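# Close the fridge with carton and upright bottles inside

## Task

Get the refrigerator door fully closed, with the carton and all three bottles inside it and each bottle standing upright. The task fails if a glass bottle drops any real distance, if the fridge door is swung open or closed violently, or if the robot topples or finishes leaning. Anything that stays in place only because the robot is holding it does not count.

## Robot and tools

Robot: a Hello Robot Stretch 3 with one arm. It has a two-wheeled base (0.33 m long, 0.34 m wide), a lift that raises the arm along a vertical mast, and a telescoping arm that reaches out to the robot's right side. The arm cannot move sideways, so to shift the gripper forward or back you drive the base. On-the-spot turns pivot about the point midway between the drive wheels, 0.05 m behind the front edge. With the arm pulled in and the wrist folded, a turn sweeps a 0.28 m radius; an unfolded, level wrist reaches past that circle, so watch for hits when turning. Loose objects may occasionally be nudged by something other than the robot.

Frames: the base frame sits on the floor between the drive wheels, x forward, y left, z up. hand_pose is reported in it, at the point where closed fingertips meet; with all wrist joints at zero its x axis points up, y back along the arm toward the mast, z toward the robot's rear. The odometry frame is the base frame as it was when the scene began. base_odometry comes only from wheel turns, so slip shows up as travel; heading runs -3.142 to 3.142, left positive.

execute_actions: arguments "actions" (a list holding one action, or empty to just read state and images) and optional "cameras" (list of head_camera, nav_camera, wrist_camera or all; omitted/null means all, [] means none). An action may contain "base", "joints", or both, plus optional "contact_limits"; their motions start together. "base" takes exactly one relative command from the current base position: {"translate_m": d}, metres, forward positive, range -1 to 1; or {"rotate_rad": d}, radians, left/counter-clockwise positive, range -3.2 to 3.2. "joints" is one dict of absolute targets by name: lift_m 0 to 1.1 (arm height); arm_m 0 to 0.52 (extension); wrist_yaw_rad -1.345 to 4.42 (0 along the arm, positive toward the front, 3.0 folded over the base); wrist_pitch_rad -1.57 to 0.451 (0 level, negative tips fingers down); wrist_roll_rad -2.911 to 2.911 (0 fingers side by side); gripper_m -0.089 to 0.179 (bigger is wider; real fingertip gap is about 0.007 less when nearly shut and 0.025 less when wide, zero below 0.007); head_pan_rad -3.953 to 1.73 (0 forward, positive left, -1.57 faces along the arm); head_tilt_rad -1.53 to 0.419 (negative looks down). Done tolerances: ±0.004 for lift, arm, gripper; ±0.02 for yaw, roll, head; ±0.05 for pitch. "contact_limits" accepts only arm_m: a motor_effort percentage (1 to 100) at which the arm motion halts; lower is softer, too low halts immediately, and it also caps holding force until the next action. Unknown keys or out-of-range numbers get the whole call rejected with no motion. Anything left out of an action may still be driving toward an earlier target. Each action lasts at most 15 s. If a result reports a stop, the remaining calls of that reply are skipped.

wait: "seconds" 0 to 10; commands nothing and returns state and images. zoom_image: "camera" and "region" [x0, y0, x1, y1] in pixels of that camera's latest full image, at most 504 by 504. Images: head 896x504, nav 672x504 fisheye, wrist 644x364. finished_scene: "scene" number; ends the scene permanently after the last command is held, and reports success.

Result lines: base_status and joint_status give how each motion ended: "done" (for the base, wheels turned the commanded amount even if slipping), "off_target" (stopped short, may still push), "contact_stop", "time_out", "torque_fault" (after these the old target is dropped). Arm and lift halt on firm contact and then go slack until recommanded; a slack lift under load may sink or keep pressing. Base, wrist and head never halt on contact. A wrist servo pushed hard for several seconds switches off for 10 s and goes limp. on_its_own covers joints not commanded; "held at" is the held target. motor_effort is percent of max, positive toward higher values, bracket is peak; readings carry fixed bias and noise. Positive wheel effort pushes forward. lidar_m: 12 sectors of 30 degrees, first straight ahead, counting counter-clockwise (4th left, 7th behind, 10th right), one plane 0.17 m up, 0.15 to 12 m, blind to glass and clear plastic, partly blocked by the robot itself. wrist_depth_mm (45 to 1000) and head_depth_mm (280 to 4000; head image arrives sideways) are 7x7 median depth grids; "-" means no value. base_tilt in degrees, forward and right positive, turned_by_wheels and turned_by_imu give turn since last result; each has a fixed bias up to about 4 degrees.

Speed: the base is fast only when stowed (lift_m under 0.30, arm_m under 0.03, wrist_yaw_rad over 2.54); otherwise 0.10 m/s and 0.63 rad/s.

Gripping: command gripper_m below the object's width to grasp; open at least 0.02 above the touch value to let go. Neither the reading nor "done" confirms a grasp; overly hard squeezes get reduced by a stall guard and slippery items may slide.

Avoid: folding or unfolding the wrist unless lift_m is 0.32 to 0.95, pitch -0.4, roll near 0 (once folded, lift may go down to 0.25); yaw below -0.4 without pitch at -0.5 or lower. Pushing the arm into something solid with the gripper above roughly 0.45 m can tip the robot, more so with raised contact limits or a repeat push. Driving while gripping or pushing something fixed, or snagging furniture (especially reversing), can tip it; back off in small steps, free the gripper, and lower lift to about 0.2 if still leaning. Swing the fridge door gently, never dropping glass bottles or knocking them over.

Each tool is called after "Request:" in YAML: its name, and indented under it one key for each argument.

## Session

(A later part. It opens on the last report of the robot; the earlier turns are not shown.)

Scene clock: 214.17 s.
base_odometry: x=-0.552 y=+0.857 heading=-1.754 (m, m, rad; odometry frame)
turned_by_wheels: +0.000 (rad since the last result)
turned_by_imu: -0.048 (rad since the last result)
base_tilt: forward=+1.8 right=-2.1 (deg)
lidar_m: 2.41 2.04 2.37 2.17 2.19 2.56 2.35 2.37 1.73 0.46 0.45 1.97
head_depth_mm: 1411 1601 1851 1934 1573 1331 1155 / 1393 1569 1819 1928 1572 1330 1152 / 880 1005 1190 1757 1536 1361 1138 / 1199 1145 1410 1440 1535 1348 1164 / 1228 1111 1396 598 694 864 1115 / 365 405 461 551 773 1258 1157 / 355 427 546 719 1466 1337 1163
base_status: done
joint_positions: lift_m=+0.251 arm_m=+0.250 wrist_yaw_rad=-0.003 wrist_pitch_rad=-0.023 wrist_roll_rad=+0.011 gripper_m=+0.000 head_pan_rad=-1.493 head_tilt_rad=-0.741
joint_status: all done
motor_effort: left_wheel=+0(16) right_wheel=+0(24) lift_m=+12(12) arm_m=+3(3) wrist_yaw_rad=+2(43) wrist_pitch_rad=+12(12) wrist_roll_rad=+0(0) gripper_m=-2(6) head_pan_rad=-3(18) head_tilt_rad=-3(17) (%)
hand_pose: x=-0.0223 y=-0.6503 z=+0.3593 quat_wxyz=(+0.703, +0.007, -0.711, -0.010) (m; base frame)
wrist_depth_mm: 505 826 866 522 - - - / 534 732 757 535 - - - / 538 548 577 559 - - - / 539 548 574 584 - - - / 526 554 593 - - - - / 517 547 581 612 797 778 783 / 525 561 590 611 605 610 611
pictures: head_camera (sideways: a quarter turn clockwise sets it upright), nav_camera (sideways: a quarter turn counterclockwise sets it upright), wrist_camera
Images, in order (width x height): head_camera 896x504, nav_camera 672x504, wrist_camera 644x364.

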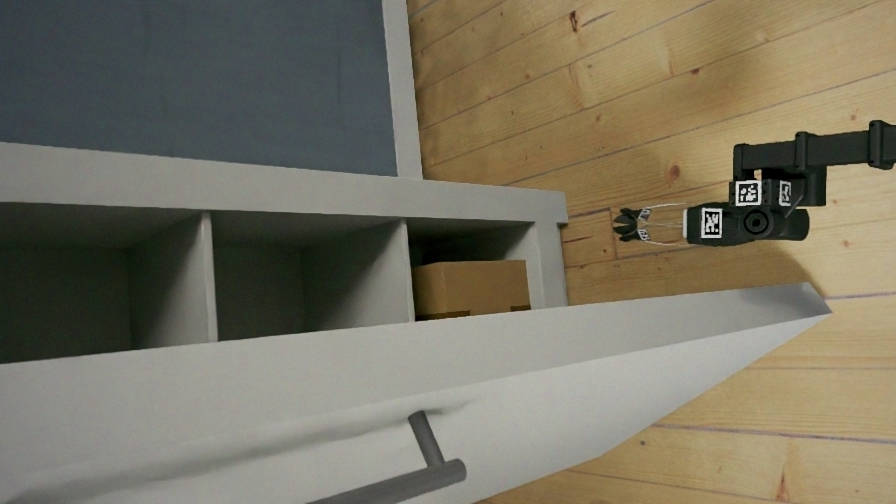

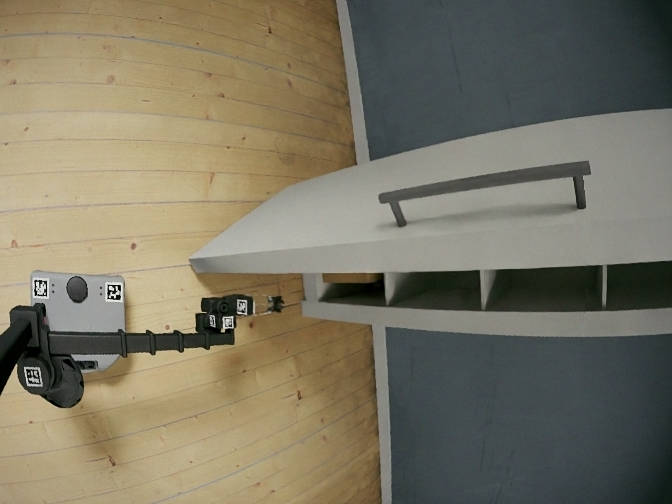

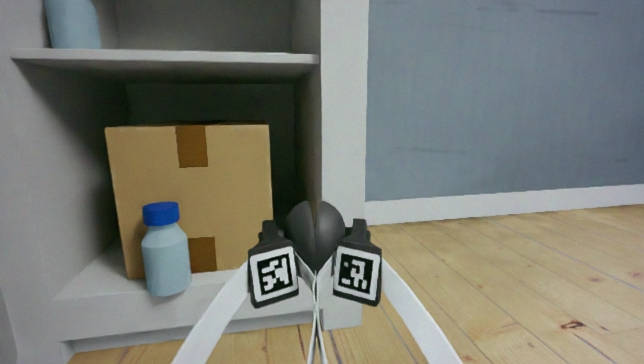

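Request:
execute_actions:
  actions:
    - {"base":{"translate_m":0.22}}

Scene clock: 223.07 s.
base_odometry: x=-0.592 y=+0.641 heading=-1.754 (m, m, rad; odometry frame)
turned_by_wheels: +0.000 (rad since the last result)
turned_by_imu: -0.007 (rad since the last result)
base_tilt: forward=+1.7 right=-2.0 (deg)
lidar_m: 2.20 1.84 2.41 2.20 2.23 2.74 2.56 2.58 1.08 0.47 0.36 1.92
head_depth_mm: 887 1010 1784 1919 1573 1331 1156 / 1082 1080 1214 1373 1529 1333 1158 / 1238 1172 1475 1397 1517 1366 1134 / 1214 1172 1478 1366 1495 1350 1158 / 1195 1181 1447 1295 1464 1251 930 / 830 881 537 424 491 631 1138 / 370 301 339 393 1502 1336 1157
base_status: done
joint_positions: lift_m=+0.251 arm_m=+0.250 wrist_yaw_rad=-0.003 wrist_pitch_rad=-0.022 wrist_roll_rad=+0.011 gripper_m=+0.000 head_pan_rad=-1.493 head_tilt_rad=-0.741
joint_status: not commanded
motor_effort: left_wheel=+0(12) right_wheel=+0(20) lift_m=+12(12) arm_m=+3(3) wrist_yaw_rad=+2(3) wrist_pitch_rad=+12(13) wrist_roll_rad=+0(1) gripper_m=-3(2) head_pan_rad=-2(3) head_tilt_rad=-3(3) (%)
hand_pose: x=-0.0222 y=-0.6503 z=+0.3594 quat_wxyz=(+0.703, +0.007, -0.711, -0.009) (m; base frame)
wrist_depth_mm: 286 431 858 885 635 - - / 281 444 748 765 591 - - / 276 455 824 565 625 - - / 270 470 624 571 620 - - / 266 491 677 - 636 - - / 261 450 561 572 609 797 760 / 257 437 561 589 603 604 589
pictures: head_camera (sideways: a quarter turn clockwise sets it upright), nav_camera (sideways: a quarter turn counterclockwise sets it upright), wrist_camera
Images, in order (width x height): head_camera 896x504, nav_camera 672x504, wrist_camera 644x364.

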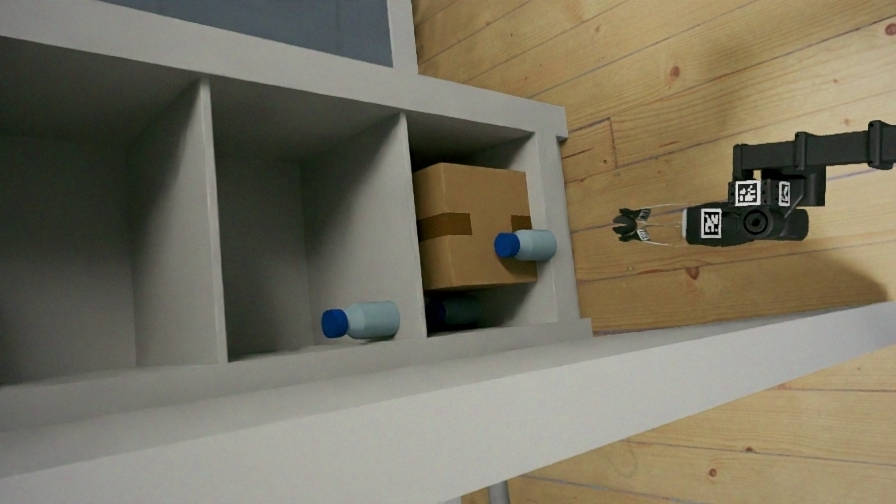

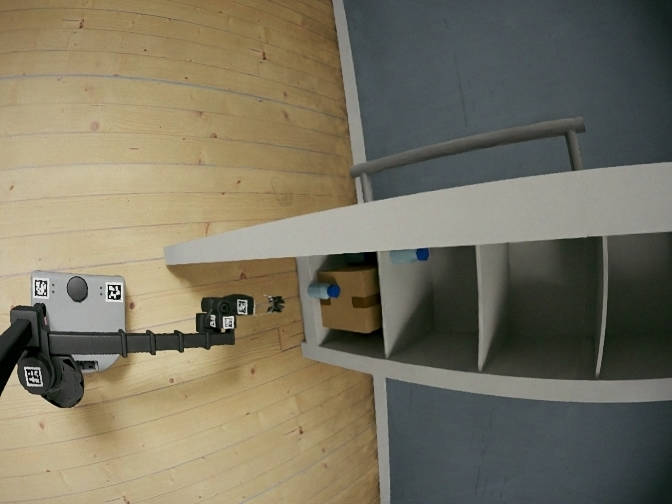

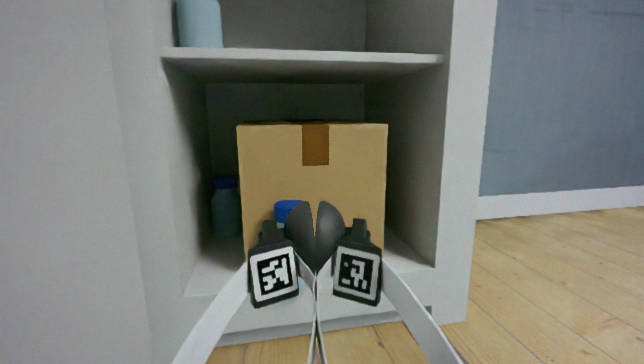

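Request:
execute_actions:
  actions:
    - {"joints":{"arm_m":0}}
  cameras: []

Request:
execute_actions:
  actions:
    - {"base":{"rotate_rad":-1.3}}
  cameras: []

Request:
execute_actions:
  actions:
    - {"base":{"translate_m":0.2}}
  cameras: ["nav_camera"]

Request:
execute_actions:
  actions:
    - {"base":{"rotate_rad":1.36}}
  cameras: []

Request:
execute_actions:
  actions:
    - {"joints":{"lift_m":0.15,"gripper_m":0.12,"arm_m":0.1}}

Scene clock: 236.80 s.
base_odometry: x=-0.592 y=+0.641 heading=-1.754 (m, m, rad; odometry frame)
turned_by_wheels: +0.000 (rad since the last result)
turned_by_imu: +0.000 (rad since the last result)
base_tilt: forward=+1.9 right=-2.0 (deg)
lidar_m: 2.20 1.84 2.42 2.21 2.23 2.74 2.56 2.58 1.08 0.76 0.36 1.92
head_depth_mm: 888 1011 1785 1922 1569 1333 1155 / 1082 1067 1210 1370 1539 1333 1153 / 1235 1176 1462 1398 1514 1334 1156 / 1216 1179 1479 1364 1504 1334 1157 / 1202 1180 1449 1294 1460 1279 1096 / 831 882 776 646 554 625 1095 / 458 408 367 401 471 1284 1158
base_status: not commanded
joint_positions: lift_m=+0.251 arm_m=+0.000 wrist_yaw_rad=-0.002 wrist_pitch_rad=-0.022 wrist_roll_rad=+0.011 gripper_m=+0.000 head_pan_rad=-1.493 head_tilt_rad=-0.741
joint_status: all done
motor_effort: left_wheel=+0(0) right_wheel=+0(0) lift_m=+12(12) arm_m=-3(3) wrist_yaw_rad=+3(1) wrist_pitch_rad=+11(11) wrist_roll_rad=+0(0) gripper_m=-2(2) head_pan_rad=-2(3) head_tilt_rad=-3(3) (%)
hand_pose: x=-0.0220 y=-0.4009 z=+0.3596 quat_wxyz=(+0.703, +0.007, -0.711, -0.009) (m; base frame)
wrist_depth_mm: 229 394 784 - 870 - - / 227 381 765 - 882 - - / 224 374 797 833 906 - - / 222 368 798 832 924 - - / 219 358 768 - 925 - - / 215 351 735 720 805 799 782 / 219 343 613 615 605 607 601
pictures: none
No camera images: the call's "cameras" was empty. Leave "cameras" out to get every camera's image.

Scene clock: 239.80 s.
base_odometry: x=-0.592 y=+0.641 heading=-3.054 (m, m, rad; odometry frame)
turned_by_wheels: -1.300 (rad since the last result)
turned_by_imu: -1.273 (rad since the last result)
base_tilt: forward=+1.8 right=-2.1 (deg)
lidar_m: 0.36 1.67 2.22 1.84 2.38 2.20 2.20 2.39 2.59 2.56 1.98 0.98
head_depth_mm: 2140 2393 2478 1916 1577 1333 1155 / 2134 2429 2483 1915 1569 1334 1153 / 2198 2455 2500 1926 1574 1334 1152 / 2204 2507 2481 1928 1573 1335 1158 / 2237 2527 2474 1931 1574 1337 1158 / 2267 2563 2505 1930 1579 1340 1159 / 2296 2625 2485 1937 1572 1341 1159
base_status: done
joint_positions: lift_m=+0.251 arm_m=+0.000 wrist_yaw_rad=-0.002 wrist_pitch_rad=-0.022 wrist_roll_rad=+0.011 gripper_m=+0.000 head_pan_rad=-1.493 head_tilt_rad=-0.741
joint_status: not commanded
motor_effort: left_wheel=+2(6) right_wheel=-1(3) lift_m=+12(12) arm_m=-3(3) wrist_yaw_rad=+1(1) wrist_pitch_rad=+11(11) wrist_roll_rad=+0(0) gripper_m=-2(3) head_pan_rad=-3(3) head_tilt_rad=-4(3) (%)
hand_pose: x=-0.0220 y=-0.4009 z=+0.3596 quat_wxyz=(+0.703, +0.007, -0.711, -0.009) (m; base frame)
wrist_depth_mm: - - - - - - - / - - - - - - - / - - - - - - - / - - - - - - - / - - - - - - - / 819 803 801 716 790 793 790 / 619 618 611 614 615 602 611
pictures: none
No camera images: the call's "cameras" was empty. Leave "cameras" out to get every camera's image.

Scene clock: 243.07 s.
base_odometry: x=-0.792 y=+0.624 heading=-3.054 (m, m, rad; odometry frame)
turned_by_wheels: +0.000 (rad since the last result)
turned_by_imu: -0.001 (rad since the last result)
base_tilt: forward=+1.7 right=-2.0 (deg)
lidar_m: 0.16 0.17 2.19 2.17 1.89 2.42 2.40 2.60 2.62 2.58 1.73 0.79
head_depth_mm: 2143 2403 2452 1928 1568 1335 1156 / 2178 2446 2462 1932 1571 1334 1155 / 2217 2487 2483 1931 1572 1333 1155 / 2234 2523 2479 1938 1578 1337 1157 / 2259 2567 2497 1933 1581 1337 1157 / 2308 2603 2485 1930 1583 1334 1159 / 2309 2631 2512 1933 1579 1334 1160
base_status: done
joint_positions: lift_m=+0.251 arm_m=+0.000 wrist_yaw_rad=-0.002 wrist_pitch_rad=-0.022 wrist_roll_rad=+0.011 gripper_m=+0.000 head_pan_rad=-1.493 head_tilt_rad=-0.741
joint_status: not commanded
motor_effort: left_wheel=+1(6) right_wheel=-2(2) lift_m=+12(12) arm_m=-3(3) wrist_yaw_rad=+1(2) wrist_pitch_rad=+11(11) wrist_roll_rad=+0(1) gripper_m=-2(3) head_pan_rad=-3(3) head_tilt_rad=-4(3) (%)
hand_pose: x=-0.0220 y=-0.4009 z=+0.3596 quat_wxyz=(+0.703, +0.007, -0.711, -0.009) (m; base frame)
wrist_depth_mm: - - - - - - - / - - - - - - - / - - - - - - - / - - - - - - - / - - - - - - - / 826 801 809 706 810 796 785 / 613 617 610 609 613 605 595
pictures: nav_camera (sideways: a quarter turn counterclockwise sets it upright)
Images, in order (width x height): nav_camera 672x504.

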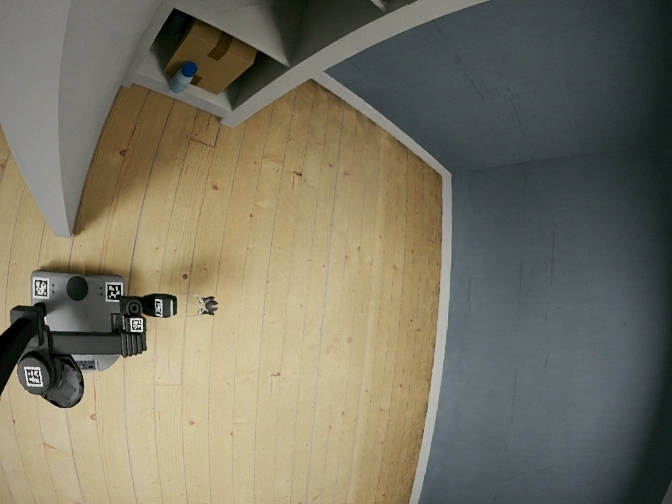

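Scene clock: 246.17 s.
base_odometry: x=-0.792 y=+0.624 heading=-1.694 (m, m, rad; odometry frame)
turned_by_wheels: +1.360 (rad since the last result)
turned_by_imu: +1.332 (rad since the last result)
base_tilt: forward=+1.7 right=-2.0 (deg)
lidar_m: 2.17 1.88 2.56 2.39 2.45 2.77 2.58 2.14 0.90 0.32 0.16 1.75
head_depth_mm: 1021 979 1077 1125 1308 1326 1156 / 1059 1037 1333 1197 1365 1330 1153 / 1043 1038 1342 1203 1269 1334 1153 / 1034 1042 1335 1132 1355 1339 1157 / 673 760 823 923 783 662 575 / 404 377 364 356 332 331 326 / - - - - - - 311
base_status: done
joint_positions: lift_m=+0.251 arm_m=+0.000 wrist_yaw_rad=-0.002 wrist_pitch_rad=-0.022 wrist_roll_rad=+0.011 gripper_m=+0.000 head_pan_rad=-1.493 head_tilt_rad=-0.741
joint_status: not commanded
motor_effort: left_wheel=-1(4) right_wheel=+2(4) lift_m=+12(12) arm_m=-3(3) wrist_yaw_rad=+1(2) wrist_pitch_rad=+11(11) wrist_roll_rad=+0(0) gripper_m=-3(1) head_pan_rad=-3(3) head_tilt_rad=-3(3) (%)
hand_pose: x=-0.0220 y=-0.4009 z=+0.3596 quat_wxyz=(+0.703, +0.007, -0.711, -0.009) (m; base frame)
wrist_depth_mm: 153 235 499 932 891 587 - / 151 232 516 762 791 586 - / 151 231 534 819 733 640 - / 149 225 548 618 649 644 - / 148 222 532 - 675 689 - / 150 221 405 625 641 673 780 / 149 216 585 618 614 601 614
pictures: none
No camera images: the call's "cameras" was empty. Leave "cameras" out to get every camera's image.

Scene clock: 248.13 s.
base_odometry: x=-0.792 y=+0.624 heading=-1.694 (m, m, rad; odometry frame)
turned_by_wheels: +0.000 (rad since the last result)
turned_by_imu: +0.000 (rad since the last result)
base_tilt: forward=+1.8 right=-2.1 (deg)
lidar_m: 2.17 1.89 2.56 2.39 2.44 2.76 2.58 2.15 0.90 0.32 0.16 1.75
head_depth_mm: 1023 977 1077 1126 1307 1335 1153 / 1052 1036 1329 1202 1368 1333 1158 / 1047 1040 1340 1200 1265 1329 1158 / 1032 1040 1340 1126 1352 1335 1178 / 672 762 825 925 780 661 575 / 404 377 364 356 332 331 326 / - - - - - - 311
base_status: not commanded
joint_positions: lift_m=+0.151 arm_m=+0.100 wrist_yaw_rad=-0.002 wrist_pitch_rad=-0.021 wrist_roll_rad=+0.011 gripper_m=+0.120 head_pan_rad=-1.493 head_tilt_rad=-0.741
joint_status: all done
motor_effort: left_wheel=-1(1) right_wheel=+1(2) lift_m=+12(11) arm_m=+3(3) wrist_yaw_rad=+1(1) wrist_pitch_rad=+11(11) wrist_roll_rad=+0(0) gripper_m=+1(84) head_pan_rad=-3(3) head_tilt_rad=-3(3) (%)
hand_pose: x=-0.0220 y=-0.5003 z=+0.2597 quat_wxyz=(+0.703, +0.007, -0.711, -0.009) (m; base frame)
wrist_depth_mm: 168 259 485 680 687 538 - / 167 257 458 493 505 539 - / 165 251 444 501 518 544 - / 164 248 446 512 531 550 - / 163 223 475 486 512 542 847 / 161 - 481 507 539 551 596 / - 250 472 467 462 463 463
pictures: head_camera (sideways: a quarter turn clockwise sets it upright), nav_camera (sideways: a quarter turn counterclockwise sets it upright), wrist_camera
Images, in order (width x height): head_camera 896x504, nav_camera 672x504, wrist_camera 644x364.

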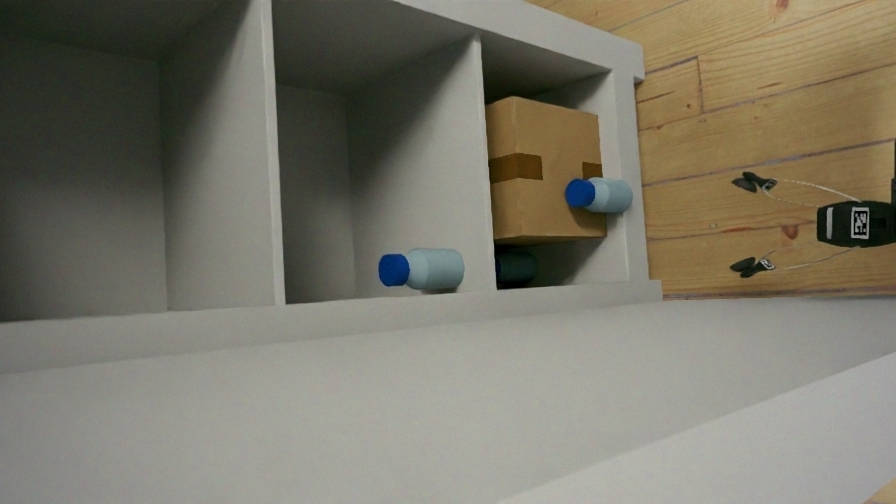

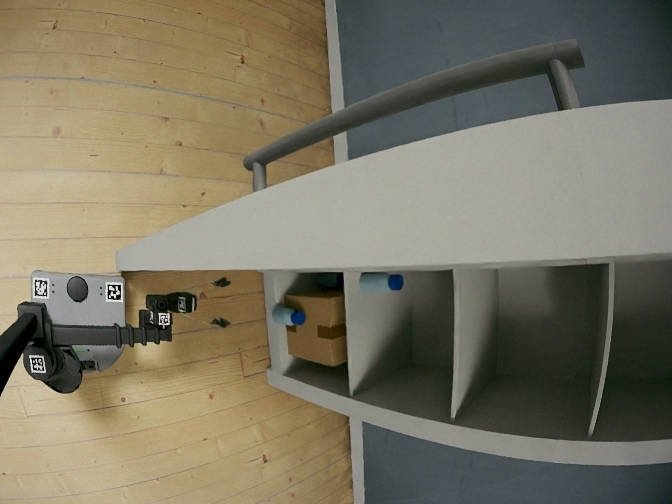

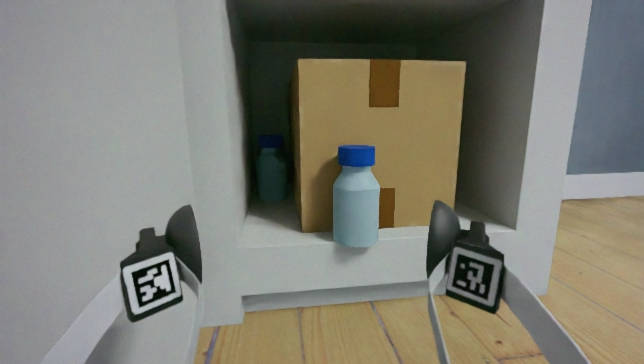

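Request:
execute_actions:
  actions:
    - {"base":{"translate_m":-0.05},"joints":{"lift_m":0.12,"gripper_m":0.11,"arm_m":0.3}}

Scene clock: 264.77 s.
base_odometry: x=-0.786 y=+0.673 heading=-1.694 (m, m, rad; odometry frame)
turned_by_wheels: +0.000 (rad since the last result)
turned_by_imu: +0.000 (rad since the last result)
base_tilt: forward=+1.9 right=-2.0 (deg)
lidar_m: 2.22 1.93 2.55 2.39 2.44 2.71 2.53 2.15 0.89 0.64 0.19 0.21
head_depth_mm: 914 924 957 1077 1492 1330 1157 / 1057 1037 1313 1208 1346 1333 1157 / 1050 1038 1333 1202 1285 1363 1134 / 1037 1045 1339 1200 1344 1359 1155 / 1018 984 901 1052 1208 1277 1118 / 651 697 660 609 569 533 503 / 423 401 382 365 350 337 339
base_status: done
joint_positions: lift_m=+0.121 arm_m=+0.300 wrist_yaw_rad=-0.002 wrist_pitch_rad=-0.021 wrist_roll_rad=+0.011 gripper_m=+0.110 head_pan_rad=-1.493 head_tilt_rad=-0.741
joint_status: all done
motor_effort: left_wheel=-1(6) right_wheel=+1(1) lift_m=+12(11) arm_m=+3(6) wrist_yaw_rad=+1(1) wrist_pitch_rad=+11(11) wrist_roll_rad=+0(0) gripper_m=+0(46) head_pan_rad=-3(3) head_tilt_rad=-3(3) (%)
hand_pose: x=-0.0220 y=-0.7003 z=+0.2298 quat_wxyz=(+0.703, +0.007, -0.711, -0.008) (m; base frame)
wrist_depth_mm: 214 320 521 281 291 308 308 / 222 313 513 287 300 317 314 / 229 313 490 293 315 379 317 / 236 306 485 257 325 382 317 / 243 278 376 253 333 385 322 / 253 257 305 265 306 323 331 / 259 271 285 296 311 322 345
pictures: head_camera (sideways: a quarter turn clockwise sets it upright), nav_camera (sideways: a quarter turn counterclockwise sets it upright), wrist_camera
Images, in order (width x height): head_camera 896x504, nav_camera 672x504, wrist_camera 644x364.

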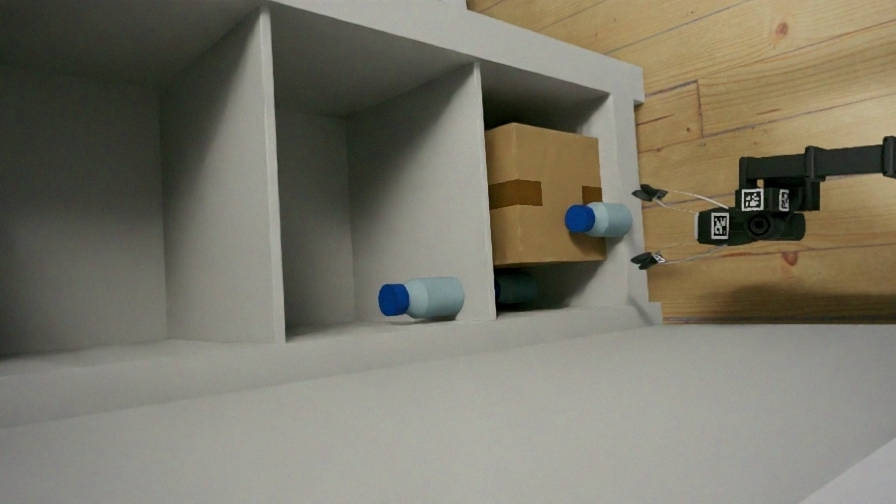

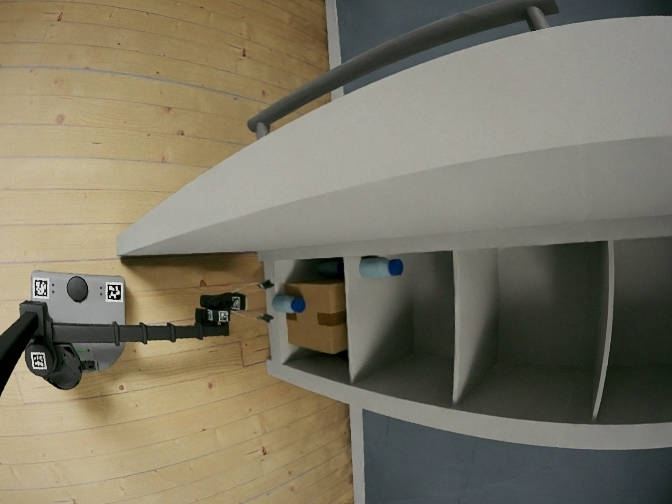

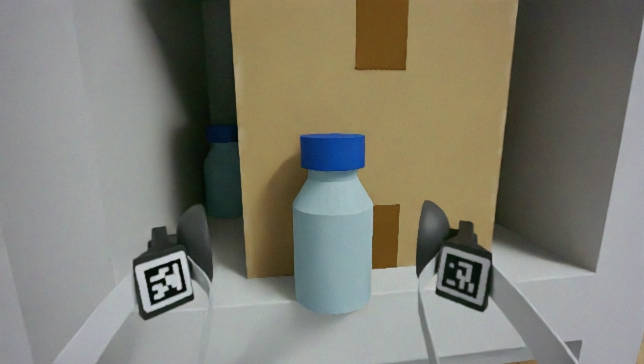

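Request:
execute_actions:
  actions:
    - {"base":{"translate_m":-0.01},"joints":{"lift_m":0.10,"arm_m":0.41}}
  cameras: ["wrist_camera"]

Scene clock: 269.47 s.
base_odometry: x=-0.784 y=+0.683 heading=-1.694 (m, m, rad; odometry frame)
turned_by_wheels: +0.000 (rad since the last result)
turned_by_imu: +0.000 (rad since the last result)
base_tilt: forward=+1.7 right=-2.0 (deg)
lidar_m: 2.23 1.94 2.55 2.39 2.44 2.71 2.52 2.15 0.89 0.70 0.20 0.21
head_depth_mm: 888 904 940 1078 1494 1334 1158 / 1060 1037 1279 1203 1355 1330 1159 / 1051 1040 1335 1203 1307 1387 1155 / 1043 1040 1335 1200 1290 1305 1154 / 1031 985 1043 1081 1239 1280 1114 / 658 720 726 672 627 586 553 / 465 441 419 401 384 370 360
base_status: done
joint_positions: lift_m=+0.101 arm_m=+0.410 wrist_yaw_rad=-0.002 wrist_pitch_rad=-0.021 wrist_roll_rad=+0.011 gripper_m=+0.110 head_pan_rad=-1.493 head_tilt_rad=-0.741
joint_status: all done
motor_effort: left_wheel=-1(6) right_wheel=+1(2) lift_m=+12(12) arm_m=+3(6) wrist_yaw_rad=+1(1) wrist_pitch_rad=+11(11) wrist_roll_rad=+0(0) gripper_m=+0(1) head_pan_rad=-3(3) head_tilt_rad=-3(3) (%)
hand_pose: x=-0.0220 y=-0.8103 z=+0.2098 quat_wxyz=(+0.703, +0.007, -0.711, -0.008) (m; base frame)
wrist_depth_mm: 232 335 172 179 185 192 201 / 229 335 177 184 191 200 259 / 229 329 182 131 198 208 261 / 226 353 189 141 205 214 275 / 225 323 195 136 209 225 287 / 221 275 203 137 218 234 260 / 207 207 205 143 195 203 203
pictures: wrist_camera
Images, in order (width x height): wrist_camera 644x364.

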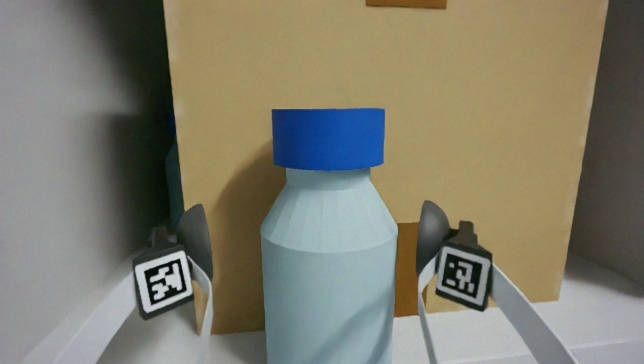

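Request:
execute_actions:
  actions:
    - {"joints":{"arm_m":0.42}}
  cameras: []

Request:
execute_actions:
  actions:
    - {"joints":{"gripper_m":0.01}}
  cameras: []

Request:
execute_actions:
  actions:
    - {"joints":{"lift_m":0.135}}
  cameras: []

Request:
execute_actions:
  actions:
    - {"joints":{"arm_m":0.2}}
  cameras: ["wrist_camera"]

Request:
execute_actions:
  actions:
    - {"base":{"translate_m":-0.04},"joints":{"lift_m":0.59}}

Scene clock: 275.40 s.
base_odometry: x=-0.784 y=+0.683 heading=-1.694 (m, m, rad; odometry frame)
turned_by_wheels: +0.000 (rad since the last result)
turned_by_imu: +0.000 (rad since the last result)
base_tilt: forward=+1.7 right=-2.1 (deg)
lidar_m: 2.23 1.94 2.55 2.39 2.44 2.71 2.52 2.15 0.89 0.71 0.20 0.21
head_depth_mm: 890 902 940 1078 1494 1328 1155 / 1057 1037 1278 1199 1356 1331 1153 / 1050 1038 1336 1204 1310 1387 1158 / 1043 1040 1340 1205 1293 1303 1153 / 1024 987 1044 1081 1242 1280 1114 / 659 718 724 670 625 586 553 / 465 441 420 401 384 370 360
base_status: not commanded
joint_positions: lift_m=+0.101 arm_m=+0.420 wrist_yaw_rad=-0.002 wrist_pitch_rad=-0.021 wrist_roll_rad=+0.011 gripper_m=+0.110 head_pan_rad=-1.493 head_tilt_rad=-0.741
joint_status: all done
motor_effort: left_wheel=-1(1) right_wheel=+1(2) lift_m=+12(12) arm_m=+3(0) wrist_yaw_rad=+1(1) wrist_pitch_rad=+11(11) wrist_roll_rad=+0(0) gripper_m=+0(1) head_pan_rad=-3(3) head_tilt_rad=-3(4) (%)
hand_pose: x=-0.0220 y=-0.8203 z=+0.2098 quat_wxyz=(+0.703, +0.007, -0.711, -0.008) (m; base frame)
wrist_depth_mm: 234 309 163 169 176 183 190 / 231 307 169 173 181 189 198 / 230 330 174 120 187 196 207 / 227 328 180 130 195 204 264 / 226 324 186 128 142 213 274 / 222 273 192 126 149 223 248 / 207 206 197 131 195 204 202
pictures: none
No camera images: the call's "cameras" was empty. Leave "cameras" out to get every camera's image.

Scene clock: 276.90 s.
base_odometry: x=-0.784 y=+0.683 heading=-1.694 (m, m, rad; odometry frame)
turned_by_wheels: +0.000 (rad since the last result)
turned_by_imu: +0.000 (rad since the last result)
base_tilt: forward=+1.8 right=-2.2 (deg)
lidar_m: 2.23 1.94 2.55 2.40 2.43 2.70 2.52 2.16 0.88 0.71 0.20 0.21
head_depth_mm: 890 903 940 1072 1493 1328 1154 / 1055 1034 1279 1204 1355 1334 1153 / 1051 1040 1339 1201 1317 1394 1154 / 1038 1041 1341 1205 1265 1309 1159 / 1032 986 1047 1083 1237 1278 1112 / 660 718 725 671 625 586 553 / 466 441 420 401 384 370 359
base_status: not commanded
joint_positions: lift_m=+0.101 arm_m=+0.420 wrist_yaw_rad=-0.008 wrist_pitch_rad=-0.020 wrist_roll_rad=+0.011 gripper_m=+0.011 head_pan_rad=-1.493 head_tilt_rad=-0.741
joint_status: all done
motor_effort: left_wheel=-3(4) right_wheel=+4(5) lift_m=+12(12) arm_m=+3(3) wrist_yaw_rad=+6(6) wrist_pitch_rad=+10(11) wrist_roll_rad=+0(0) gripper_m=-24(100) head_pan_rad=-3(3) head_tilt_rad=-3(3) (%)
hand_pose: x=-0.0235 y=-0.8204 z=+0.2100 quat_wxyz=(+0.703, +0.005, -0.711, -0.010) (m; base frame)
wrist_depth_mm: 238 317 163 169 176 183 192 / 235 315 168 174 183 190 200 / 232 337 172 117 188 197 259 / 232 331 178 127 195 204 260 / 228 329 139 125 199 214 271 / 225 270 131 122 147 223 249 / 205 206 194 127 200 204 204
pictures: none
No camera images: the call's "cameras" was empty. Leave "cameras" out to get every camera's image.

Scene clock: 278.03 s.
base_odometry: x=-0.784 y=+0.683 heading=-1.694 (m, m, rad; odometry frame)
turned_by_wheels: +0.000 (rad since the last result)
turned_by_imu: +0.000 (rad since the last result)
base_tilt: forward=+1.7 right=-2.1 (deg)
lidar_m: 2.23 1.94 2.56 2.39 2.44 2.70 2.52 2.16 0.88 0.71 0.20 0.21
head_depth_mm: 891 902 939 1079 1493 1333 1160 / 1052 1035 1280 1201 1359 1331 1157 / 1049 1038 1333 1202 1315 1333 1157 / 1040 1040 1339 1204 1260 1299 1163 / 1033 988 1046 1080 1238 1282 1118 / 659 719 725 672 624 587 552 / 466 441 420 402 384 370 359
base_status: not commanded
joint_positions: lift_m=+0.134 arm_m=+0.420 wrist_yaw_rad=-0.004 wrist_pitch_rad=-0.055 wrist_roll_rad=+0.011 gripper_m=+0.017 head_pan_rad=-1.493 head_tilt_rad=-0.741
joint_status: all done
on_its_own: gripper_m is held at +0.016, not at your +0.010, by its stall guard, which is still easing
motor_effort: left_wheel=-2(3) right_wheel=+2(4) lift_m=+30(30) arm_m=+2(2) wrist_yaw_rad=+3(6) wrist_pitch_rad=+29(31) wrist_roll_rad=+0(0) gripper_m=-17(25) head_pan_rad=-3(2) head_tilt_rad=-4(2) (%)
hand_pose: x=-0.0224 y=-0.8192 z=+0.2349 quat_wxyz=(+0.703, +0.018, -0.710, -0.021) (m; base frame)
wrist_depth_mm: 234 313 159 167 173 181 187 / 233 310 166 172 180 187 196 / 231 332 171 117 188 195 206 / 230 330 178 127 196 204 261 / 227 351 138 124 203 215 276 / 223 291 131 122 213 226 275 / 219 238 202 127 221 232 235
pictures: none
No camera images: the call's "cameras" was empty. Leave "cameras" out to get every camera's image.

Scene clock: 280.90 s.
base_odometry: x=-0.784 y=+0.683 heading=-1.694 (m, m, rad; odometry frame)
turned_by_wheels: +0.000 (rad since the last result)
turned_by_imu: +0.000 (rad since the last result)
base_tilt: forward=+1.7 right=-1.9 (deg)
lidar_m: 2.23 1.94 2.56 2.40 2.44 2.71 2.53 2.15 0.89 0.55 0.20 0.21
head_depth_mm: 889 902 940 1079 1500 1333 1155 / 1059 1038 1282 1197 1361 1333 1159 / 1050 1038 1338 1204 1312 1331 1204 / 1038 1040 1338 1205 1339 1296 1151 / 1032 985 1046 1077 1241 1281 1118 / 658 720 724 670 625 586 552 / 465 441 419 401 384 369 359
base_status: not commanded
joint_positions: lift_m=+0.134 arm_m=+0.200 wrist_yaw_rad=-0.002 wrist_pitch_rad=-0.056 wrist_roll_rad=+0.011 gripper_m=+0.021 head_pan_rad=-1.493 head_tilt_rad=-0.741
joint_status: all done
on_its_own: gripper_m is held at +0.020, not at your +0.010, by its stall guard, which is not easing now
motor_effort: left_wheel=-2(2) right_wheel=+2(2) lift_m=+30(29) arm_m=-3(2) wrist_yaw_rad=+2(3) wrist_pitch_rad=+30(30) wrist_roll_rad=+1(0) gripper_m=-21(21) head_pan_rad=-3(3) head_tilt_rad=-3(3) (%)
hand_pose: x=-0.0220 y=-0.5998 z=+0.2346 quat_wxyz=(+0.703, +0.019, -0.710, -0.021) (m; base frame)
wrist_depth_mm: 292 322 615 373 388 436 370 / 267 322 606 386 397 443 391 / 264 332 582 118 419 449 - / 260 341 571 127 435 455 - / 260 356 137 124 422 431 664 / 258 367 131 122 456 448 528 / 253 381 398 127 398 408 413
pictures: wrist_camera
Images, in order (width x height): wrist_camera 644x364.

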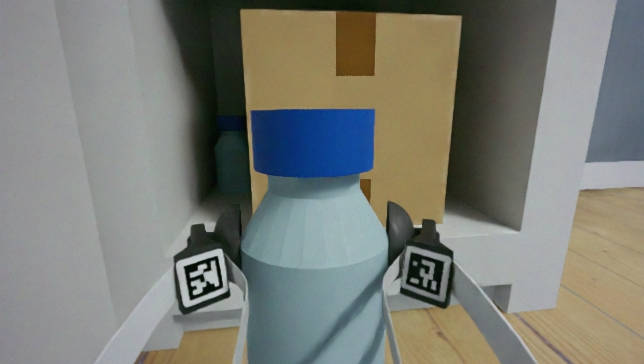

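Scene clock: 285.87 s.
base_odometry: x=-0.779 y=+0.723 heading=-1.694 (m, m, rad; odometry frame)
turned_by_wheels: +0.000 (rad since the last result)
turned_by_imu: +0.000 (rad since the last result)
base_tilt: forward=+1.8 right=-2.0 (deg)
lidar_m: 2.27 1.98 2.56 2.40 2.44 2.66 2.49 2.16 0.87 0.81 0.24 0.22
head_depth_mm: 797 825 909 1138 1562 1335 1156 / 1024 981 1147 1164 1352 - 1132 / 1054 1037 1340 1207 1280 - 1157 / 1045 1042 1335 1181 1267 1308 1157 / 1035 1043 1317 1107 1350 1306 1154 / 828 777 842 910 847 796 750 / 620 599 568 544 520 501 484
base_status: done
joint_positions: lift_m=+0.589 arm_m=+0.200 wrist_yaw_rad=-0.002 wrist_pitch_rad=-0.057 wrist_roll_rad=+0.011 gripper_m=+0.021 head_pan_rad=-1.493 head_tilt_rad=-0.741
joint_status: all done
on_its_own: gripper_m is held at +0.020, not at your +0.010, by its stall guard, which is not easing now
motor_effort: left_wheel=-1(5) right_wheel=+1(3) lift_m=+30(30) arm_m=-3(3) wrist_yaw_rad=+2(1) wrist_pitch_rad=+30(30) wrist_roll_rad=+0(0) gripper_m=-20(19) head_pan_rad=-2(3) head_tilt_rad=-4(3) (%)
hand_pose: x=-0.0220 y=-0.5997 z=+0.6894 quat_wxyz=(+0.703, +0.020, -0.710, -0.021) (m; base frame)
wrist_depth_mm: 299 412 633 632 550 386 948 / 312 411 744 769 637 384 984 / 323 403 765 118 600 402 - / 333 399 787 128 671 417 - / 342 390 137 124 511 434 - / 313 375 131 122 523 455 - / 310 419 597 127 528 488 -
pictures: head_camera (sideways: a quarter turn clockwise sets it upright), nav_camera (sideways: a quarter turn counterclockwise sets it upright), wrist_camera
Images, in order (width x height): head_camera 896x504, nav_camera 672x504, wrist_camera 644x364.

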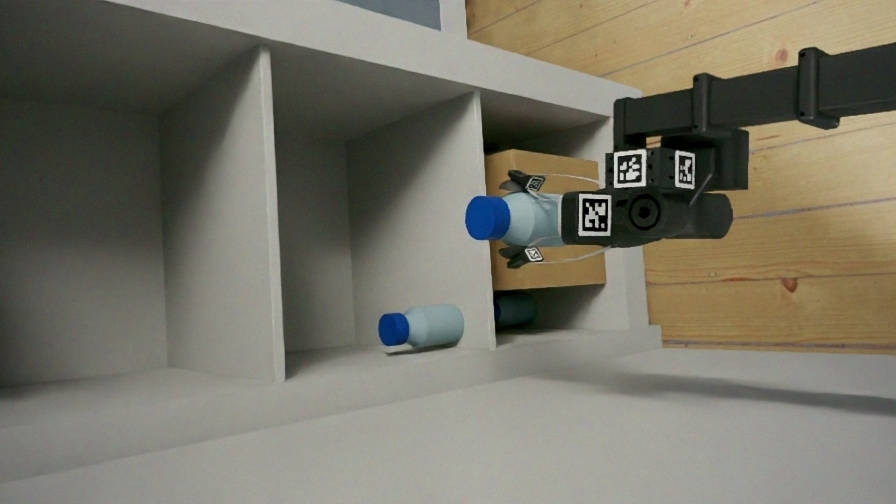

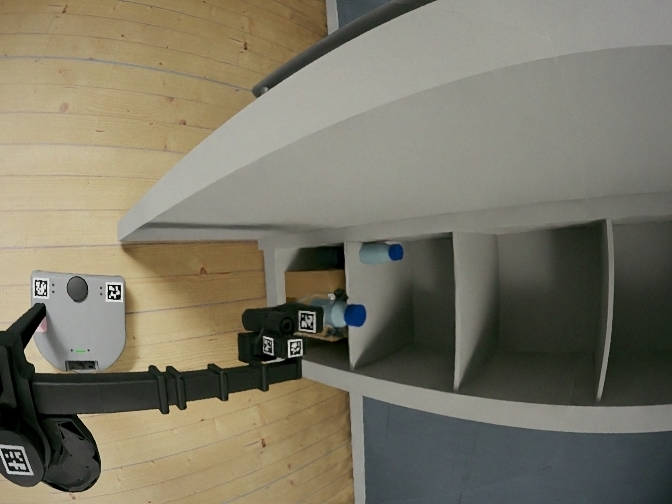

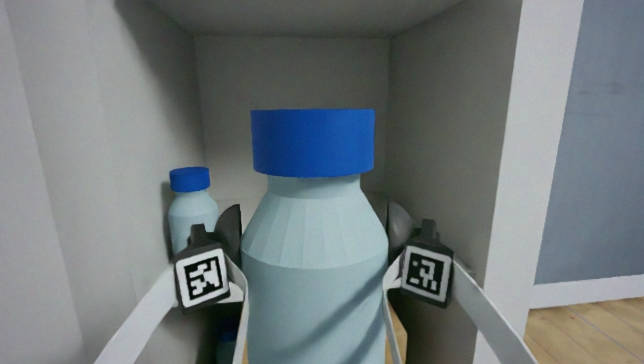

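Request:
execute_actions:
  actions:
    - {"joints":{"arm_m":0.49},"contact_limits":{"arm_m":25}}

Request:
execute_actions:
  actions:
    - {"joints":{"lift_m":0.53}}
  cameras: []

Request:
execute_actions:
  actions:
    - {"joints":{"lift_m":0.505}}

Scene clock: 293.53 s.
base_odometry: x=-0.779 y=+0.723 heading=-1.694 (m, m, rad; odometry frame)
turned_by_wheels: +0.000 (rad since the last result)
turned_by_imu: +0.000 (rad since the last result)
base_tilt: forward=+1.8 right=-2.0 (deg)
lidar_m: 2.27 1.98 2.55 2.39 2.43 2.66 2.49 2.16 0.87 0.81 0.24 0.22
head_depth_mm: 799 820 910 1137 1563 1330 1157 / 1022 980 1149 1140 1248 - 1134 / 1053 1038 1340 - 1333 1333 1155 / 1043 1040 1323 1206 1301 1333 1161 / 1033 1041 1312 1108 1349 1305 1158 / 830 777 843 911 848 794 751 / 621 600 569 543 521 502 484
base_status: not commanded
joint_positions: lift_m=+0.589 arm_m=+0.490 wrist_yaw_rad=-0.002 wrist_pitch_rad=-0.057 wrist_roll_rad=+0.011 gripper_m=+0.021 head_pan_rad=-1.493 head_tilt_rad=-0.741
joint_status: all done
on_its_own: gripper_m is held at +0.020, not at your +0.010, by its stall guard, which is not easing now
motor_effort: left_wheel=-1(1) right_wheel=+2(1) lift_m=+29(29) arm_m=+3(2) wrist_yaw_rad=+1(0) wrist_pitch_rad=+30(30) wrist_roll_rad=+0(0) gripper_m=-19(21) head_pan_rad=-3(3) head_tilt_rad=-3(3) (%)
contact_limits: arm_m 25 (drawing in: default 20, maximum 33; extending or still: default 28, maximum 45)
hand_pose: x=-0.0220 y=-0.8891 z=+0.6894 quat_wxyz=(+0.703, +0.020, -0.710, -0.021) (m; base frame)
wrist_depth_mm: 307 438 449 470 476 341 244 / 300 444 466 486 506 344 245 / 299 469 486 118 523 352 247 / 296 472 503 127 541 353 250 / 293 459 137 124 465 353 252 / 194 392 131 122 379 338 253 / 194 334 321 127 316 318 254
pictures: head_camera (sideways: a quarter turn clockwise sets it upright), nav_camera (sideways: a quarter turn counterclockwise sets it upright), wrist_camera
Images, in order (width x height): head_camera 896x504, nav_camera 672x504, wrist_camera 644x364.

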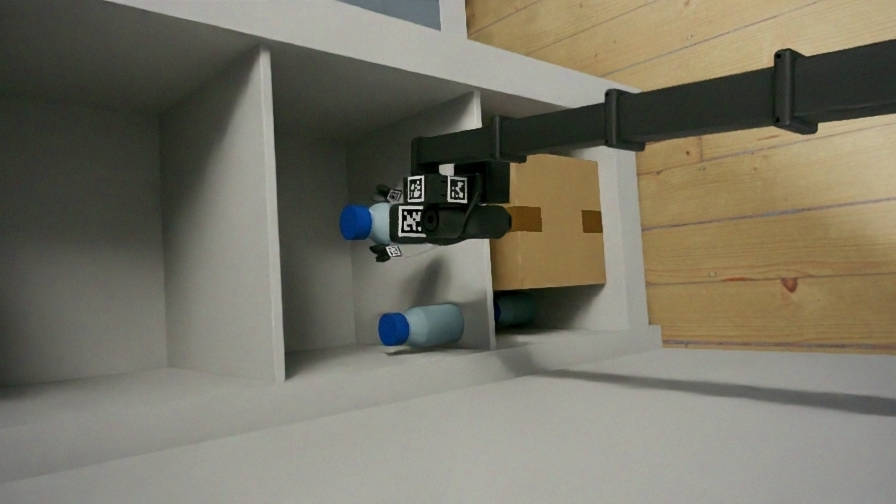

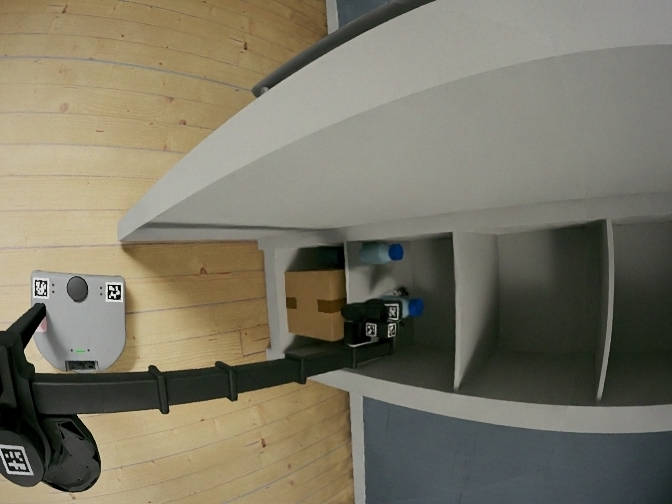

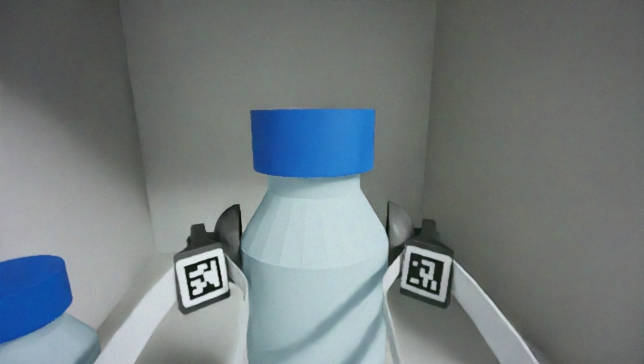

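Scene clock: 294.90 s.
base_odometry: x=-0.779 y=+0.723 heading=-1.694 (m, m, rad; odometry frame)
turned_by_wheels: +0.000 (rad since the last result)
turned_by_imu: +0.000 (rad since the last result)
base_tilt: forward=+1.7 right=-1.9 (deg)
lidar_m: 2.27 1.98 2.55 2.40 2.43 2.66 2.49 2.16 0.87 0.81 0.24 0.22
head_depth_mm: 799 822 909 1142 1572 1334 1156 / 1028 979 1149 1148 1280 1351 - / 1052 1036 1343 1245 1347 1341 1153 / 1045 1042 1336 1168 1312 1331 1154 / 1036 1042 1312 1110 1349 1304 1156 / 830 777 843 909 846 795 750 / 620 598 570 543 521 501 484
base_status: not commanded
joint_positions: lift_m=+0.530 arm_m=+0.490 wrist_yaw_rad=-0.002 wrist_pitch_rad=-0.057 wrist_roll_rad=+0.011 gripper_m=+0.021 head_pan_rad=-1.493 head_tilt_rad=-0.741
joint_status: all done
on_its_own: gripper_m is held at +0.020, not at your +0.010, by its stall guard, which is not easing now
motor_effort: left_wheel=-1(1) right_wheel=+1(2) lift_m=+14(27) arm_m=+3(3) wrist_yaw_rad=+1(1) wrist_pitch_rad=+30(30) wrist_roll_rad=+0(0) gripper_m=-21(21) head_pan_rad=-3(2) head_tilt_rad=-3(3) (%)
hand_pose: x=-0.0220 y=-0.8891 z=+0.6304 quat_wxyz=(+0.703, +0.020, -0.710, -0.021) (m; base frame)
wrist_depth_mm: 303 433 452 466 480 342 244 / 302 445 468 490 505 346 244 / 299 471 485 118 518 345 249 / 297 460 504 127 543 352 249 / 295 412 137 125 422 354 251 / 185 321 131 122 288 319 254 / 183 249 242 127 238 249 237
pictures: none
No camera images: the call's "cameras" was empty. Leave "cameras" out to get every camera's image.

Scene clock: 295.90 s.
base_odometry: x=-0.779 y=+0.723 heading=-1.694 (m, m, rad; odometry frame)
turned_by_wheels: +0.000 (rad since the last result)
turned_by_imu: +0.000 (rad since the last result)
base_tilt: forward=+1.8 right=-2.0 (deg)
lidar_m: 2.27 1.97 2.56 2.40 2.43 2.66 2.49 2.16 0.87 0.81 0.24 0.22
head_depth_mm: 797 824 913 1139 1572 1336 1155 / 1023 978 1150 1165 1316 1335 - / 1053 1039 1341 1221 1357 1326 1153 / 1043 1045 1327 1163 1314 1336 1152 / 1036 1044 1317 1109 1359 1309 1153 / 828 777 841 910 848 794 749 / 621 597 569 544 522 501 484
base_status: not commanded
joint_positions: lift_m=+0.505 arm_m=+0.490 wrist_yaw_rad=-0.002 wrist_pitch_rad=-0.058 wrist_roll_rad=+0.011 gripper_m=+0.021 head_pan_rad=-1.493 head_tilt_rad=-0.741
joint_status: all done
on_its_own: gripper_m is held at +0.020, not at your +0.010, by its stall guard, which is not easing now
motor_effort: left_wheel=-1(1) right_wheel=+1(1) lift_m=+14(13) arm_m=+3(3) wrist_yaw_rad=+1(2) wrist_pitch_rad=+30(30) wrist_roll_rad=+1(0) gripper_m=-19(21) head_pan_rad=-3(3) head_tilt_rad=-3(3) (%)
hand_pose: x=-0.0220 y=-0.8891 z=+0.6053 quat_wxyz=(+0.703, +0.020, -0.710, -0.022) (m; base frame)
wrist_depth_mm: 307 437 458 467 481 342 245 / 301 448 469 488 504 344 245 / 301 463 481 118 533 351 248 / 299 460 501 127 546 353 248 / 187 389 137 124 366 334 250 / 182 277 131 122 248 274 247 / 184 216 207 127 207 215 213
pictures: head_camera (sideways: a quarter turn clockwise sets it upright), nav_camera (sideways: a quarter turn counterclockwise sets it upright), wrist_camera
Images, in order (width x height): head_camera 896x504, nav_camera 672x504, wrist_camera 644x364.

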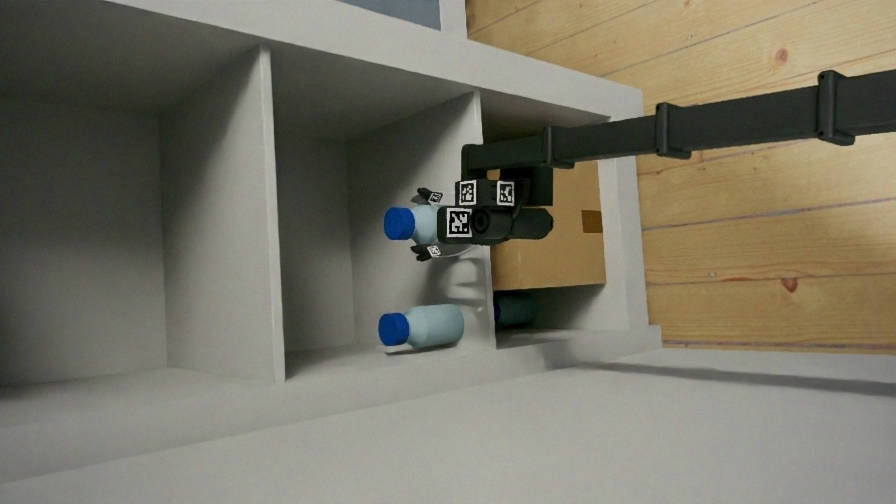

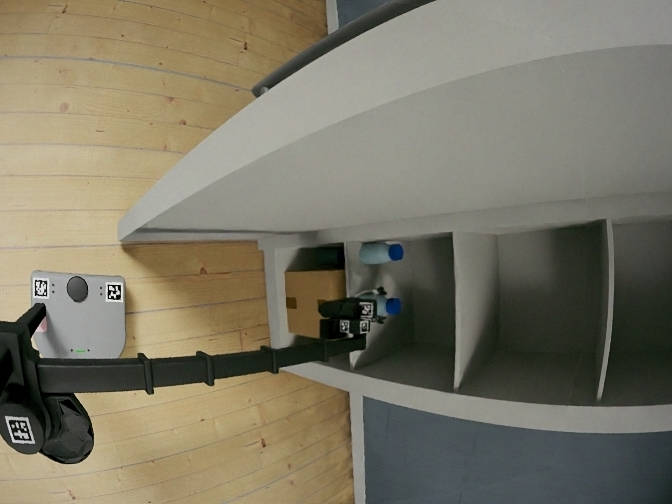

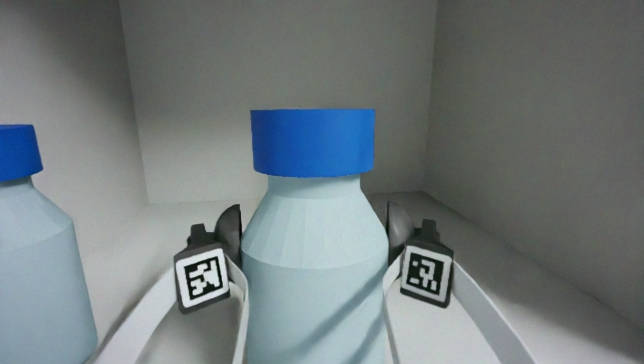

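Request:
execute_actions:
  actions:
    - {"joints":{"arm_m":0.52}}
  cameras: []

Request:
execute_actions:
  actions:
    - {"joints":{"lift_m":0.492}}
  cameras: ["head_camera"]

Scene clock: 299.83 s.
base_odometry: x=-0.779 y=+0.723 heading=-1.694 (m, m, rad; odometry frame)
turned_by_wheels: +0.000 (rad since the last result)
turned_by_imu: +0.000 (rad since the last result)
base_tilt: forward=+1.8 right=-1.9 (deg)
lidar_m: 2.27 1.99 2.55 2.39 2.43 2.67 2.49 2.16 0.87 0.81 0.24 0.22
head_depth_mm: 798 822 910 1136 1566 1334 1156 / 1023 979 1146 1163 1315 1347 - / 1052 1042 1340 1241 1357 1331 1160 / 1047 1041 1336 1169 1309 1333 1155 / 1039 1047 1316 1110 1358 1310 1154 / 829 777 843 911 847 793 750 / 621 598 570 544 522 502 484
base_status: not commanded
joint_positions: lift_m=+0.505 arm_m=+0.518 wrist_yaw_rad=-0.002 wrist_pitch_rad=-0.058 wrist_roll_rad=+0.011 gripper_m=+0.021 head_pan_rad=-1.493 head_tilt_rad=-0.741
joint_status: all done
joint sent to its limit — the command would take arm_m past its upper limit, so that joint was sent only as far as its limit.
on_its_own: gripper_m is held at +0.020, not at your +0.010, by its stall guard, which is not easing now
motor_effort: left_wheel=-1(1) right_wheel=+2(2) lift_m=+13(14) arm_m=+3(8) wrist_yaw_rad=+1(1) wrist_pitch_rad=+30(31) wrist_roll_rad=+0(0) gripper_m=-21(18) head_pan_rad=-3(3) head_tilt_rad=-3(4) (%)
hand_pose: x=-0.0220 y=-0.9171 z=+0.6053 quat_wxyz=(+0.703, +0.020, -0.710, -0.022) (m; base frame)
wrist_depth_mm: 310 412 425 437 462 340 241 / 307 425 443 464 478 342 243 / 303 440 457 118 496 349 245 / 300 461 476 127 509 347 246 / 296 383 137 125 368 334 248 / 277 278 131 122 247 275 244 / 203 215 206 127 206 214 212
pictures: none
No camera images: the call's "cameras" was empty. Leave "cameras" out to get every camera's image.

Scene clock: 300.63 s.
base_odometry: x=-0.779 y=+0.723 heading=-1.694 (m, m, rad; odometry frame)
turned_by_wheels: +0.000 (rad since the last result)
turned_by_imu: +0.000 (rad since the last result)
base_tilt: forward=+1.6 right=-2.0 (deg)
lidar_m: 2.27 1.98 2.54 2.40 2.44 2.66 2.48 2.16 0.87 0.81 0.24 0.22
head_depth_mm: 801 822 910 1135 1570 1327 1153 / 1026 978 1145 1162 1314 1362 - / 1053 1039 1347 1201 1354 1336 1160 / 1043 1042 1338 1169 1309 1338 1161 / 1036 1046 1317 1106 1352 1308 1157 / 830 778 844 907 850 796 749 / 622 599 570 543 521 502 483
base_status: not commanded
joint_positions: lift_m=+0.492 arm_m=+0.518 wrist_yaw_rad=-0.002 wrist_pitch_rad=-0.040 wrist_roll_rad=+0.011 gripper_m=+0.021 head_pan_rad=-1.493 head_tilt_rad=-0.741
joint_status: all done
on_its_own: gripper_m is held at +0.020, not at your +0.010, by its stall guard, which is not easing now
motor_effort: left_wheel=-1(1) right_wheel=+1(2) lift_m=+13(13) arm_m=+3(3) wrist_yaw_rad=+1(1) wrist_pitch_rad=+21(30) wrist_roll_rad=+0(0) gripper_m=-21(20) head_pan_rad=-3(3) head_tilt_rad=-3(3) (%)
hand_pose: x=-0.0220 y=-0.9178 z=+0.5969 quat_wxyz=(+0.703, +0.013, -0.711, -0.015) (m; base frame)
wrist_depth_mm: 311 411 431 449 463 340 242 / 305 426 438 462 477 343 242 / 301 440 453 118 497 345 244 / 299 457 473 127 511 346 246 / 298 377 138 125 354 332 248 / 268 267 131 122 236 261 240 / 198 207 197 127 196 204 202
pictures: head_camera (sideways: a quarter turn clockwise sets it upright)
Images, in order (width x height): head_camera 896x504.

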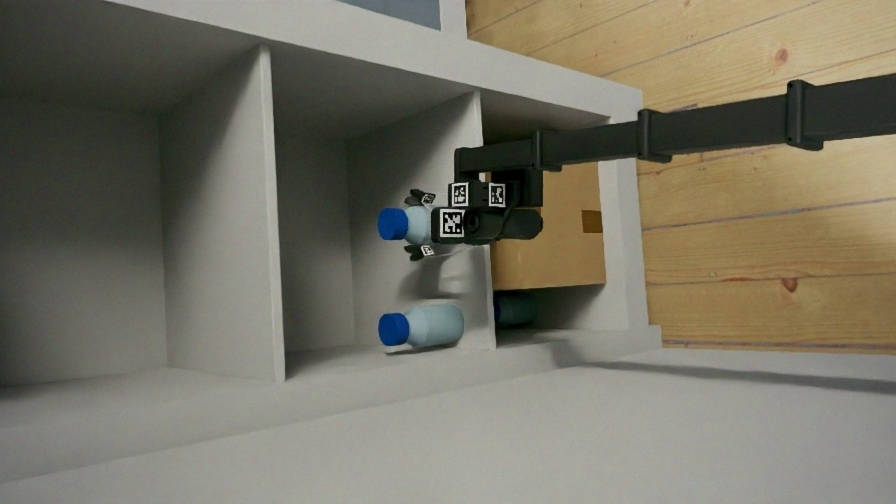

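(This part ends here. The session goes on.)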